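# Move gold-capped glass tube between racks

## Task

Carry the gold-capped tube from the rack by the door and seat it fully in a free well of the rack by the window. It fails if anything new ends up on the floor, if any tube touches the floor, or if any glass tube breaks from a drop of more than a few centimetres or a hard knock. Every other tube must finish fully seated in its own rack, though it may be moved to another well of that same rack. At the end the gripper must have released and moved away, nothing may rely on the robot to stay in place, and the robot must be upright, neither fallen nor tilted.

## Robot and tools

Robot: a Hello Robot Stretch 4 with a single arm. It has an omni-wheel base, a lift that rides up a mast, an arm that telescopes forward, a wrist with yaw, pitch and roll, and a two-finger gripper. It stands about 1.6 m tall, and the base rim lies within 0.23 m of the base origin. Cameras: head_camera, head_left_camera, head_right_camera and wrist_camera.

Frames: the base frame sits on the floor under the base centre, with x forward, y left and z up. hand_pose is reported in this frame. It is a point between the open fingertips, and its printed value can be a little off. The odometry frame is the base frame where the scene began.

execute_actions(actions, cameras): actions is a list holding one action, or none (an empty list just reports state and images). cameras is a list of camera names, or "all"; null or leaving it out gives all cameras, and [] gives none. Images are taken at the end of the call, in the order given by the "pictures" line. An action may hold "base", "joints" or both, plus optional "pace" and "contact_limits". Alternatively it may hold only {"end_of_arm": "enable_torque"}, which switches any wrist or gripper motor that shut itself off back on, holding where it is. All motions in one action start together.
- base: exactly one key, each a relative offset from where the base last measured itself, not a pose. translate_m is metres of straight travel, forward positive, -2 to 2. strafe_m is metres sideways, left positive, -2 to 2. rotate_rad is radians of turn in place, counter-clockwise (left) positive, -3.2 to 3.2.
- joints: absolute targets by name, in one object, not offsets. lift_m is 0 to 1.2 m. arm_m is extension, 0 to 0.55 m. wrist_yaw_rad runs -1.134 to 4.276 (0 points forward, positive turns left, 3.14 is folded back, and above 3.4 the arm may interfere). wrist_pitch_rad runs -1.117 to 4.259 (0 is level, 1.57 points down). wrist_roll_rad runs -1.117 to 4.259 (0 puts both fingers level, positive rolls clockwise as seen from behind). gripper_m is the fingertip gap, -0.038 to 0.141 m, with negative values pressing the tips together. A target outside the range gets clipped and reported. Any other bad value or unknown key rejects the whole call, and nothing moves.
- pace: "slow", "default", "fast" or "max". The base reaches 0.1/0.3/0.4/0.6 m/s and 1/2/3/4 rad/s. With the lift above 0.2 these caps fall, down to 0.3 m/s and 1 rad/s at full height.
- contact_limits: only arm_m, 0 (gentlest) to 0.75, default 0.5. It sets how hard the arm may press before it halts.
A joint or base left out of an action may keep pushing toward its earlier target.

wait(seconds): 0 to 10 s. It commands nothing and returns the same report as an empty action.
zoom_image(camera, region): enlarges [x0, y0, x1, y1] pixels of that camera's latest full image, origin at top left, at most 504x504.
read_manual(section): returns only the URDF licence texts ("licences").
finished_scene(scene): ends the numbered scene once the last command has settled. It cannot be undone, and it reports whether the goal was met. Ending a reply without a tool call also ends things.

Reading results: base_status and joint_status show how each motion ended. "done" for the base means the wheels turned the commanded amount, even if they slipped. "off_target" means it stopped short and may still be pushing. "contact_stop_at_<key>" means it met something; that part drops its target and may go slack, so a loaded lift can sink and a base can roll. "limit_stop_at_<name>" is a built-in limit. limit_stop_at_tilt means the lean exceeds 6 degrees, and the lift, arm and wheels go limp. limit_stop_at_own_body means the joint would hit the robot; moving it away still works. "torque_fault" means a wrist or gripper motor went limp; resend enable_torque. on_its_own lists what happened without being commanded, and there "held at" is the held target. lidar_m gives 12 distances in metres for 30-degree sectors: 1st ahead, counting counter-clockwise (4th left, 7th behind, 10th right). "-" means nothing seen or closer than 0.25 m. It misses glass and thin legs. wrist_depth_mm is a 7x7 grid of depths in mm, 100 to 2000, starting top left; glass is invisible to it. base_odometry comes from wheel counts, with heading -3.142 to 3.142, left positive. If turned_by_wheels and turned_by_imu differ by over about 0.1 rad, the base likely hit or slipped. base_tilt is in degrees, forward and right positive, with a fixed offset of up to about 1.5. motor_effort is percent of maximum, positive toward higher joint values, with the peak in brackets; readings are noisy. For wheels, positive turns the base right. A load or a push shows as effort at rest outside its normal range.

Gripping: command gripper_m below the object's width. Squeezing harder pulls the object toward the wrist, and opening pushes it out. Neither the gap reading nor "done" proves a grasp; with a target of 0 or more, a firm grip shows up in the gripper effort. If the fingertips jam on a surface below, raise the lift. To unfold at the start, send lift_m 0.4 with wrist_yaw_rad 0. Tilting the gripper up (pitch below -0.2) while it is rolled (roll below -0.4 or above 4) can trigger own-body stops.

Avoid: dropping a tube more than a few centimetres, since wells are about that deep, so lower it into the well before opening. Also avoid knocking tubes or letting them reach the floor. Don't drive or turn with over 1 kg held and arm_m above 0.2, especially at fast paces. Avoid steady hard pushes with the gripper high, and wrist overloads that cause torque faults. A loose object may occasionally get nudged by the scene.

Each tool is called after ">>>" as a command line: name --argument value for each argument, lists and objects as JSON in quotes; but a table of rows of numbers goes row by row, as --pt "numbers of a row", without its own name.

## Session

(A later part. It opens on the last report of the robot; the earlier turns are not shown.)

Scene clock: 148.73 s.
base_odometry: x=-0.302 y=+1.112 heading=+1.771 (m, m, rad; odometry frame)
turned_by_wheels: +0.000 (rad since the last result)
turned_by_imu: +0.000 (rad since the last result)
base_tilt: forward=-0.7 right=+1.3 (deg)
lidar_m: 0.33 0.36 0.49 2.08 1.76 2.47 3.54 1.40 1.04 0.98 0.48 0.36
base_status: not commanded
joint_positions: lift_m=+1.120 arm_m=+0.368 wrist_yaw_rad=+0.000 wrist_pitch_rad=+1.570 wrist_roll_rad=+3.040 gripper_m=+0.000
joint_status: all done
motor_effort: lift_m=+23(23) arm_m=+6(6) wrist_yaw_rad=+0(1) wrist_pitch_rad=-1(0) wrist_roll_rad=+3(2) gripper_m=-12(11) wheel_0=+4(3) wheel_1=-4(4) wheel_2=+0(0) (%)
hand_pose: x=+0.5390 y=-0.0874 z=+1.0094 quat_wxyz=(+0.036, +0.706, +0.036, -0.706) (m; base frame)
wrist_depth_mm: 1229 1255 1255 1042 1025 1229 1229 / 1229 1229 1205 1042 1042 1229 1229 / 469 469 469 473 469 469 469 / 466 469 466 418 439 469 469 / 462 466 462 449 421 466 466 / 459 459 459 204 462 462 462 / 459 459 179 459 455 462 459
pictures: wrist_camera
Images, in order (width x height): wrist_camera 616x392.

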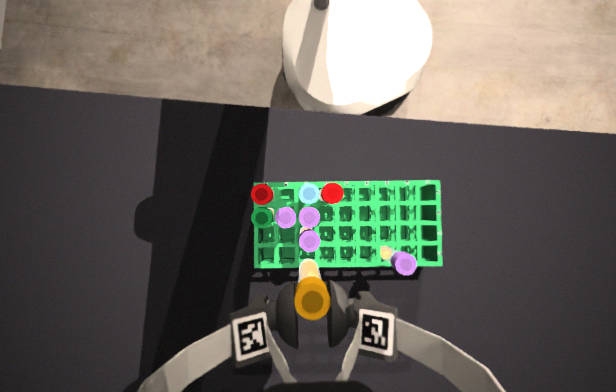

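>>> execute_actions --actions '[{"base":{"translate_m":-0.3},"joints":{"arm_m":0.05}}]' --cameras '[]'

>>> execute_actions --actions '[{"base":{"rotate_rad":-3.14},"pace":"slow"}]' --cameras '[]'

>>> execute_actions --actions '[{"base":{"translate_m":1.8}}]' --cameras '["head_camera","wrist_camera"]'

Scene clock: 157.23 s.
base_odometry: x=-0.243 y=+0.818 heading=+1.771 (m, m, rad; odometry frame)
turned_by_wheels: +0.000 (rad since the last result)
turned_by_imu: +0.000 (rad since the last result)
base_tilt: forward=-0.7 right=+1.2 (deg)
lidar_m: 0.63 0.68 0.94 1.68 1.72 2.48 2.71 1.40 1.01 0.98 1.02 0.67
base_status: done
joint_positions: lift_m=+1.120 arm_m=+0.051 wrist_yaw_rad=+0.000 wrist_pitch_rad=+1.570 wrist_roll_rad=+3.040 gripper_m=+0.000
joint_status: all done
motor_effort: lift_m=+23(23) arm_m=-6(7) wrist_yaw_rad=+0(1) wrist_pitch_rad=-1(1) wrist_roll_rad=+0(1) gripper_m=-11(12) wheel_0=-3(7) wheel_1=-2(5) wheel_2=+0(11) (%)
hand_pose: x=+0.2221 y=-0.0874 z=+1.0094 quat_wxyz=(+0.036, +0.706, +0.036, -0.706) (m; base frame)
wrist_depth_mm: 1255 1255 1229 1229 1255 1255 1255 / 1229 1255 1255 1229 1255 1229 1229 / 1205 1229 1229 1008 1025 1229 1205 / 1205 1229 1205 1025 1008 1229 1229 / 1205 1205 1205 1205 1229 1229 1205 / 1182 1205 1205 204 1229 1229 1205 / 1205 1205 179 1205 1205 1205 1205
pictures: none
No camera images: the call's "cameras" was empty. Leave "cameras" out to get every camera's image.

Scene clock: 161.67 s.
base_odometry: x=-0.243 y=+0.818 heading=-1.369 (m, m, rad; odometry frame)
turned_by_wheels: -3.139 (rad since the last result)
turned_by_imu: -3.123 (rad since the last result)
base_tilt: forward=-0.7 right=+1.2 (deg)
lidar_m: 2.47 1.41 1.03 0.97 1.03 0.68 0.64 0.70 0.92 1.68 1.72 2.48
base_status: done
joint_positions: lift_m=+1.120 arm_m=+0.051 wrist_yaw_rad=+0.000 wrist_pitch_rad=+1.570 wrist_roll_rad=+3.040 gripper_m=+0.000
joint_status: not commanded
motor_effort: lift_m=+23(23) arm_m=-6(6) wrist_yaw_rad=+0(0) wrist_pitch_rad=-1(0) wrist_roll_rad=+1(3) gripper_m=-11(10) wheel_0=+3(8) wheel_1=+3(7) wheel_2=+2(7) (%)
hand_pose: x=+0.2221 y=-0.0874 z=+1.0094 quat_wxyz=(+0.036, +0.706, +0.036, -0.706) (m; base frame)
wrist_depth_mm: 1229 1229 1255 1229 1255 1255 1281 / 1229 1229 1229 1229 1229 1229 1229 / 1205 1229 1229 1025 1008 1229 1229 / 1205 1205 1229 1008 1008 1229 1229 / 1205 1205 1205 1229 1205 1205 1229 / 1205 1205 1182 203 1205 1229 1205 / 1205 1205 179 1182 1205 1205 1205
pictures: none
No camera images: the call's "cameras" was empty. Leave "cameras" out to get every camera's image.

Scene clock: 169.13 s.
base_odometry: x=+0.119 y=-0.945 heading=-1.368 (m, m, rad; odometry frame)
turned_by_wheels: +0.000 (rad since the last result)
turned_by_imu: +0.005 (rad since the last result)
base_tilt: forward=-0.7 right=+1.2 (deg)
lidar_m: 0.67 0.69 1.60 1.32 1.04 1.42 3.15 2.60 1.77 1.66 0.98 0.68
base_status: done
joint_positions: lift_m=+1.120 arm_m=+0.051 wrist_yaw_rad=+0.000 wrist_pitch_rad=+1.570 wrist_roll_rad=+3.040 gripper_m=+0.000
joint_status: not commanded
motor_effort: lift_m=+22(23) arm_m=-5(6) wrist_yaw_rad=+0(0) wrist_pitch_rad=+1(1) wrist_roll_rad=+2(1) gripper_m=-10(12) wheel_0=+3(7) wheel_1=+2(8) wheel_2=+0(9) (%)
hand_pose: x=+0.2221 y=-0.0874 z=+1.0095 quat_wxyz=(+0.036, +0.706, +0.036, -0.706) (m; base frame)
wrist_depth_mm: 1229 1229 1229 1229 1255 1229 1255 / 1205 1255 1229 1229 1255 1229 1229 / 1205 1205 1229 1025 1025 1229 1229 / 1182 1229 1205 1025 1008 1205 1229 / 1205 1205 1229 1229 1205 1205 1205 / 1205 1205 1205 204 1182 1205 1205 / 1182 1205 179 1182 1205 1182 1205
pictures: head_camera, wrist_camera
Images, in order (width x height): head_camera 420x560, wrist_camera 616x392.

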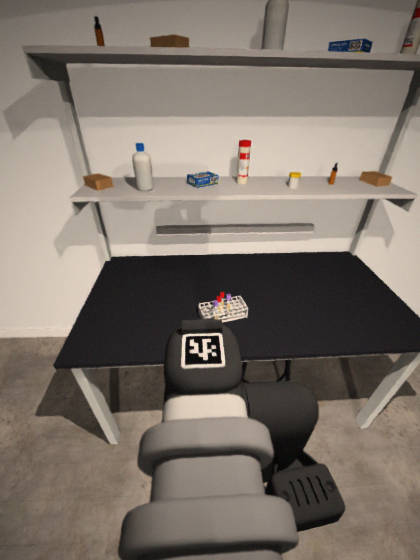

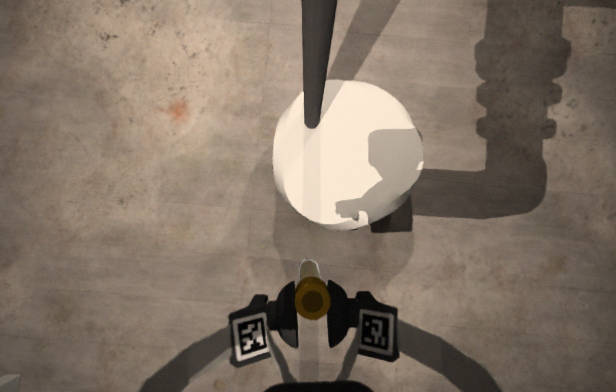

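>>> execute_actions --actions '[{"base":{"translate_m":0.3},"joints":{"arm_m":0.5}}]' --cameras '["head_right_camera","wrist_camera"]'

Scene clock: 175.17 s.
base_odometry: x=+0.180 y=-1.239 heading=-1.368 (m, m, rad; odometry frame)
turned_by_wheels: +0.000 (rad since the last result)
turned_by_imu: +0.002 (rad since the last result)
base_tilt: forward=-0.7 right=+1.2 (deg)
lidar_m: 0.36 0.39 0.53 1.55 1.18 1.40 3.49 2.37 1.79 1.62 0.56 0.39
base_status: done
joint_positions: lift_m=+1.120 arm_m=+0.499 wrist_yaw_rad=+0.000 wrist_pitch_rad=+1.570 wrist_roll_rad=+3.040 gripper_m=+0.000
joint_status: all done
motor_effort: lift_m=+22(22) arm_m=+6(6) wrist_yaw_rad=+0(0) wrist_pitch_rad=+1(3) wrist_roll_rad=+3(0) gripper_m=-12(12) wheel_0=+3(7) wheel_1=+3(10) wheel_2=-1(11) (%)
hand_pose: x=+0.6703 y=-0.0874 z=+1.0095 quat_wxyz=(+0.036, +0.707, +0.036, -0.706) (m; base frame)
wrist_depth_mm: 473 477 473 1025 1025 1255 1255 / 473 469 469 473 469 473 473 / 469 466 469 469 473 473 469 / 469 466 459 413 466 466 469 / 462 462 459 459 466 466 466 / 462 462 462 204 462 462 462 / 459 459 179 459 455 459 459
pictures: head_right_camera, wrist_camera
Images, in order (width x height): head_right_camera 420x672, wrist_camera 616x392.

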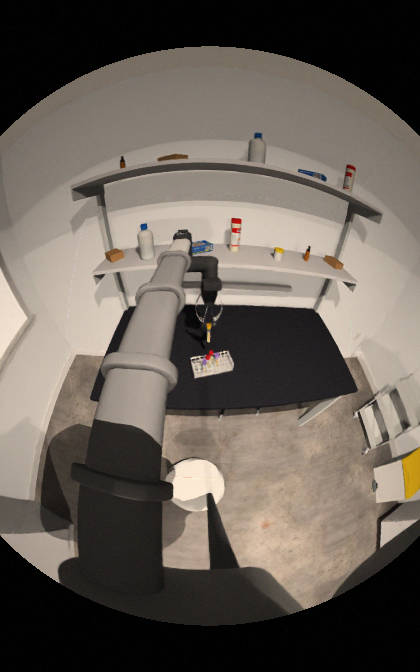

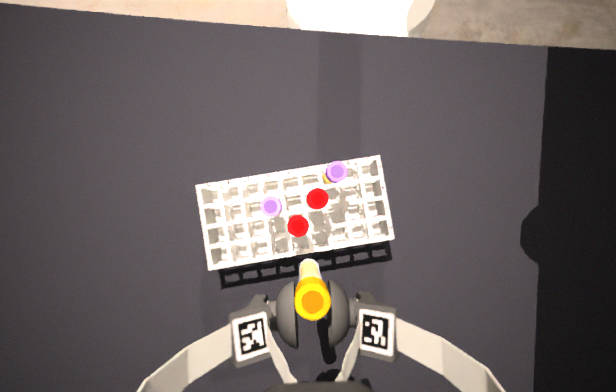

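>>> execute_actions --actions '[{"base":{"strafe_m":-0.072},"joints":{"arm_m":0.505,"lift_m":1.055},"pace":"slow"}]' --cameras '["wrist_camera"]'

>>> zoom_image --camera "wrist_camera" --region '[220, 160, 460, 330]'

Scene clock: 185.57 s.
base_odometry: x=+0.109 y=-1.253 heading=-1.368 (m, m, rad; odometry frame)
turned_by_wheels: +0.000 (rad since the last result)
turned_by_imu: +0.000 (rad since the last result)
base_tilt: forward=-0.8 right=+1.2 (deg)
lidar_m: 0.37 0.40 0.56 1.60 1.24 1.50 3.45 2.25 1.72 1.55 0.57 0.39
base_status: done
joint_positions: lift_m=+1.055 arm_m=+0.504 wrist_yaw_rad=+0.000 wrist_pitch_rad=+1.570 wrist_roll_rad=+3.040 gripper_m=+0.000
joint_status: all done
motor_effort: lift_m=+14(21) arm_m=+6(6) wrist_yaw_rad=-1(1) wrist_pitch_rad=+1(1) wrist_roll_rad=+2(2) gripper_m=-13(11) wheel_0=+5(8) wheel_1=-4(7) wheel_2=+0(1) (%)
hand_pose: x=+0.6752 y=-0.0874 z=+0.9451 quat_wxyz=(+0.036, +0.707, +0.036, -0.706) (m; base frame)
wrist_depth_mm: 410 410 410 410 413 413 413 / 407 407 407 407 407 410 407 / 404 404 407 407 407 407 407 / 402 404 402 373 345 404 404 / 399 399 399 370 387 402 402 / 397 399 397 203 397 399 399 / 397 394 179 397 397 397 397
pictures: wrist_camera
Images, in order (width x height): wrist_camera 616x392.

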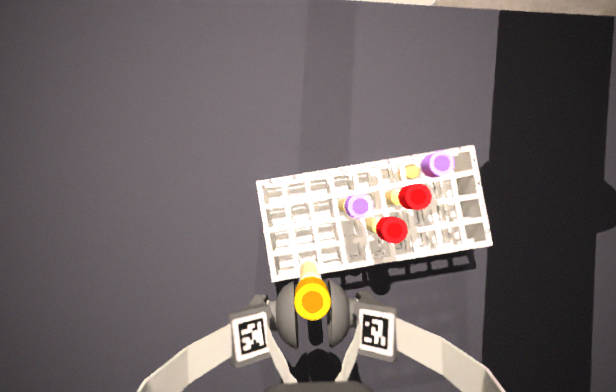

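Region (220, 160, 460, 330) of wrist_camera's 616x392 image, scaled by 2.100; it fills the top 357 rows of this view, and the rest is white.

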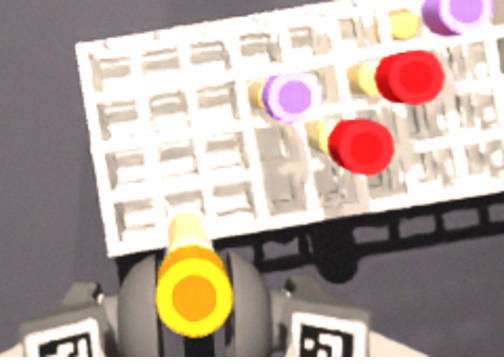

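>>> execute_actions --actions '[{"joints":{"arm_m":0.501},"pace":"slow"}]' --cameras '[]'

>>> execute_actions --actions '[{"joints":{"lift_m":1.025},"pace":"slow"}]' --cameras '["wrist_camera"]'

Scene clock: 193.97 s.
base_odometry: x=+0.109 y=-1.253 heading=-1.368 (m, m, rad; odometry frame)
turned_by_wheels: +0.000 (rad since the last result)
turned_by_imu: +0.000 (rad since the last result)
base_tilt: forward=-0.7 right=+1.3 (deg)
lidar_m: 0.36 0.40 0.54 1.63 1.24 1.51 3.49 2.27 1.70 1.53 0.54 0.39
base_status: not commanded
joint_positions: lift_m=+1.055 arm_m=+0.502 wrist_yaw_rad=+0.000 wrist_pitch_rad=+1.570 wrist_roll_rad=+3.040 gripper_m=+0.000
joint_status: all done
motor_effort: lift_m=+14(14) arm_m=-6(8) wrist_yaw_rad=+0(1) wrist_pitch_rad=+2(1) wrist_roll_rad=+2(0) gripper_m=-13(13) wheel_0=+4(5) wheel_1=-4(4) wheel_2=+0(0) (%)
hand_pose: x=+0.6733 y=-0.0874 z=+0.9451 quat_wxyz=(+0.036, +0.707, +0.036, -0.706) (m; base frame)
wrist_depth_mm: 407 410 410 413 413 413 413 / 407 407 407 410 410 410 407 / 404 404 404 407 407 407 407 / 402 402 404 379 347 404 404 / 399 399 399 370 373 399 402 / 399 397 399 204 399 399 399 / 394 397 179 394 397 397 397
pictures: none
No camera images: the call's "cameras" was empty. Leave "cameras" out to get every camera's image.

Scene clock: 195.03 s.
base_odometry: x=+0.109 y=-1.253 heading=-1.368 (m, m, rad; odometry frame)
turned_by_wheels: +0.000 (rad since the last result)
turned_by_imu: +0.000 (rad since the last result)
base_tilt: forward=-0.8 right=+1.2 (deg)
lidar_m: 0.37 0.40 0.56 1.62 1.25 1.51 3.47 2.24 1.72 1.53 0.55 0.39
base_status: not commanded
joint_positions: lift_m=+1.025 arm_m=+0.502 wrist_yaw_rad=+0.000 wrist_pitch_rad=+1.570 wrist_roll_rad=+3.040 gripper_m=+0.000
joint_status: all done
motor_effort: lift_m=+14(11) arm_m=-6(6) wrist_yaw_rad=-1(1) wrist_pitch_rad=+1(1) wrist_roll_rad=+0(2) gripper_m=-10(14) wheel_0=+5(5) wheel_1=-4(4) wheel_2=+0(0) (%)
hand_pose: x=+0.6733 y=-0.0874 z=+0.9151 quat_wxyz=(+0.036, +0.707, +0.036, -0.706) (m; base frame)
wrist_depth_mm: 379 379 379 379 379 382 382 / 377 379 377 377 382 377 379 / 375 377 375 377 377 377 377 / 373 373 373 343 317 343 375 / 370 370 370 315 342 370 370 / 368 368 368 203 368 368 370 / 366 366 179 366 366 366 368
pictures: wrist_camera
Images, in order (width x height): wrist_camera 616x392.

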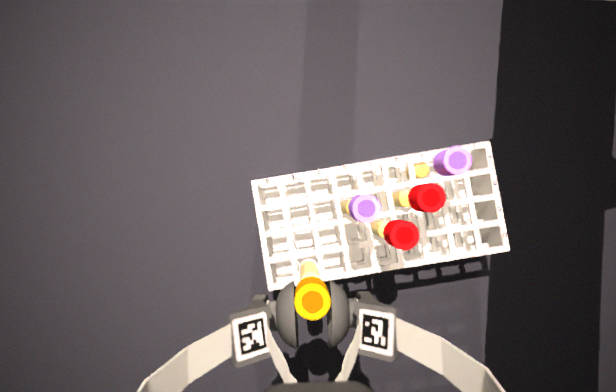

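>>> execute_actions --actions '[{"joints":{"lift_m":0.987},"pace":"slow"}]' --cameras '["wrist_camera"]'

>>> execute_actions --actions '[{"joints":{"gripper_m":0.04},"pace":"slow"}]' --cameras '[]'

>>> execute_actions --actions '[{"joints":{"lift_m":1.06},"pace":"slow"}]' --cameras '[]'

>>> execute_actions --actions '[{"joints":{"arm_m":0.1,"wrist_roll_rad":0,"wrist_pitch_rad":0.6,"lift_m":0.95}}]' --cameras '["wrist_camera"]'

Scene clock: 201.43 s.
base_odometry: x=+0.109 y=-1.253 heading=-1.368 (m, m, rad; odometry frame)
turned_by_wheels: +0.000 (rad since the last result)
turned_by_imu: +0.000 (rad since the last result)
base_tilt: forward=-0.6 right=+1.2 (deg)
lidar_m: 0.37 0.38 0.55 1.64 1.23 1.50 3.49 2.26 1.71 1.54 0.57 0.38
base_status: not commanded
joint_positions: lift_m=+0.987 arm_m=+0.502 wrist_yaw_rad=+0.000 wrist_pitch_rad=+1.570 wrist_roll_rad=+3.040 gripper_m=+0.000
joint_status: all done
motor_effort: lift_m=+15(14) arm_m=-6(6) wrist_yaw_rad=-1(1) wrist_pitch_rad=+1(3) wrist_roll_rad=+0(0) gripper_m=-13(11) wheel_0=+5(5) wheel_1=-4(4) wheel_2=+0(0) (%)
hand_pose: x=+0.6733 y=-0.0874 z=+0.8771 quat_wxyz=(+0.036, +0.707, +0.036, -0.706) (m; base frame)
wrist_depth_mm: 340 342 342 343 342 342 342 / 340 340 340 340 340 342 342 / 336 338 336 338 338 338 340 / 334 336 336 307 281 282 336 / 332 332 332 303 277 304 334 / 330 330 330 203 330 332 332 / 329 329 179 329 329 329 332
pictures: wrist_camera
Images, in order (width x height): wrist_camera 616x392.

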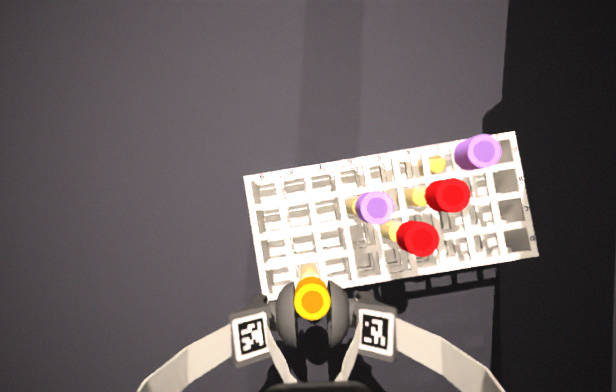

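Scene clock: 203.20 s.
base_odometry: x=+0.109 y=-1.253 heading=-1.368 (m, m, rad; odometry frame)
turned_by_wheels: +0.000 (rad since the last result)
turned_by_imu: +0.000 (rad since the last result)
base_tilt: forward=-0.8 right=+1.2 (deg)
lidar_m: 0.37 0.40 0.55 1.64 1.25 1.51 3.49 2.23 1.70 1.54 0.54 0.39
base_status: not commanded
joint_positions: lift_m=+0.987 arm_m=+0.502 wrist_yaw_rad=+0.000 wrist_pitch_rad=+1.570 wrist_roll_rad=+3.040 gripper_m=+0.040
joint_status: all done
motor_effort: lift_m=+14(14) arm_m=-6(6) wrist_yaw_rad=-1(1) wrist_pitch_rad=+1(2) wrist_roll_rad=+0(2) gripper_m=-3(12) wheel_0=+5(5) wheel_1=-4(4) wheel_2=+0(0) (%)
hand_pose: x=+0.6733 y=-0.0874 z=+0.8771 quat_wxyz=(+0.036, +0.707, +0.036, -0.706) (m; base frame)
wrist_depth_mm: 342 340 342 342 342 343 343 / 340 338 338 340 340 340 340 / 338 336 338 338 338 338 338 / 334 334 336 306 281 282 336 / 332 332 332 304 277 304 336 / 332 330 329 303 210 332 332 / 329 329 188 330 329 330 330
pictures: none
No camera images: the call's "cameras" was empty. Leave "cameras" out to get every camera's image.

Scene clock: 204.70 s.
base_odometry: x=+0.109 y=-1.253 heading=-1.368 (m, m, rad; odometry frame)
turned_by_wheels: +0.000 (rad since the last result)
turned_by_imu: +0.000 (rad since the last result)
base_tilt: forward=-0.6 right=+1.2 (deg)
lidar_m: 0.36 0.38 0.55 1.63 1.24 1.51 3.47 2.22 1.71 1.55 0.54 0.39
base_status: not commanded
joint_positions: lift_m=+1.060 arm_m=+0.502 wrist_yaw_rad=+0.000 wrist_pitch_rad=+1.570 wrist_roll_rad=+3.040 gripper_m=+0.040
joint_status: all done
motor_effort: lift_m=+23(20) arm_m=-6(6) wrist_yaw_rad=-1(0) wrist_pitch_rad=+1(1) wrist_roll_rad=-1(1) gripper_m=-4(3) wheel_0=+5(5) wheel_1=-4(4) wheel_2=+0(0) (%)
hand_pose: x=+0.6733 y=-0.0874 z=+0.9494 quat_wxyz=(+0.036, +0.707, +0.036, -0.706) (m; base frame)
wrist_depth_mm: 413 415 413 415 415 415 415 / 410 413 413 413 413 413 413 / 410 407 410 410 410 410 413 / 404 404 407 382 349 407 410 / 404 404 404 375 375 404 404 / 402 402 402 402 210 404 404 / 399 402 188 399 399 402 402
pictures: none
No camera images: the call's "cameras" was empty. Leave "cameras" out to get every camera's image.

Scene clock: 207.07 s.
base_odometry: x=+0.109 y=-1.253 heading=-1.368 (m, m, rad; odometry frame)
turned_by_wheels: +0.000 (rad since the last result)
turned_by_imu: +0.000 (rad since the last result)
base_tilt: forward=-0.7 right=+1.2 (deg)
lidar_m: 0.37 0.39 0.57 1.63 1.25 1.51 3.48 2.25 1.71 1.55 0.53 0.41
base_status: not commanded
joint_positions: lift_m=+0.950 arm_m=+0.101 wrist_yaw_rad=+0.000 wrist_pitch_rad=+0.602 wrist_roll_rad=+0.000 gripper_m=+0.040
joint_status: all done
motor_effort: lift_m=+15(21) arm_m=-6(7) wrist_yaw_rad=+1(1) wrist_pitch_rad=-7(8) wrist_roll_rad=-4(7) gripper_m=-4(3) wheel_0=+5(5) wheel_1=-4(4) wheel_2=+0(0) (%)
hand_pose: x=+0.5097 y=-0.0874 z=+0.9652 quat_wxyz=(+0.955, +0.000, +0.297, +0.000) (m; base frame)
wrist_depth_mm: 798 778 778 778 778 759 778 / 866 854 854 842 842 854 842 / 891 904 854 842 831 820 798 / 691 683 676 661 654 647 640 / 569 564 554 549 544 539 535 / 484 473 340 407 212 459 459 / 418 413 188 357 384 394 402
pictures: wrist_camera
Images, in order (width x height): wrist_camera 616x392.

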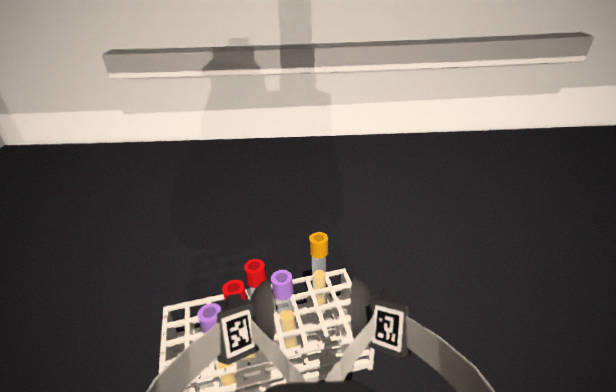

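>>> finished_scene --scene 1

The scene is finished: the task was done.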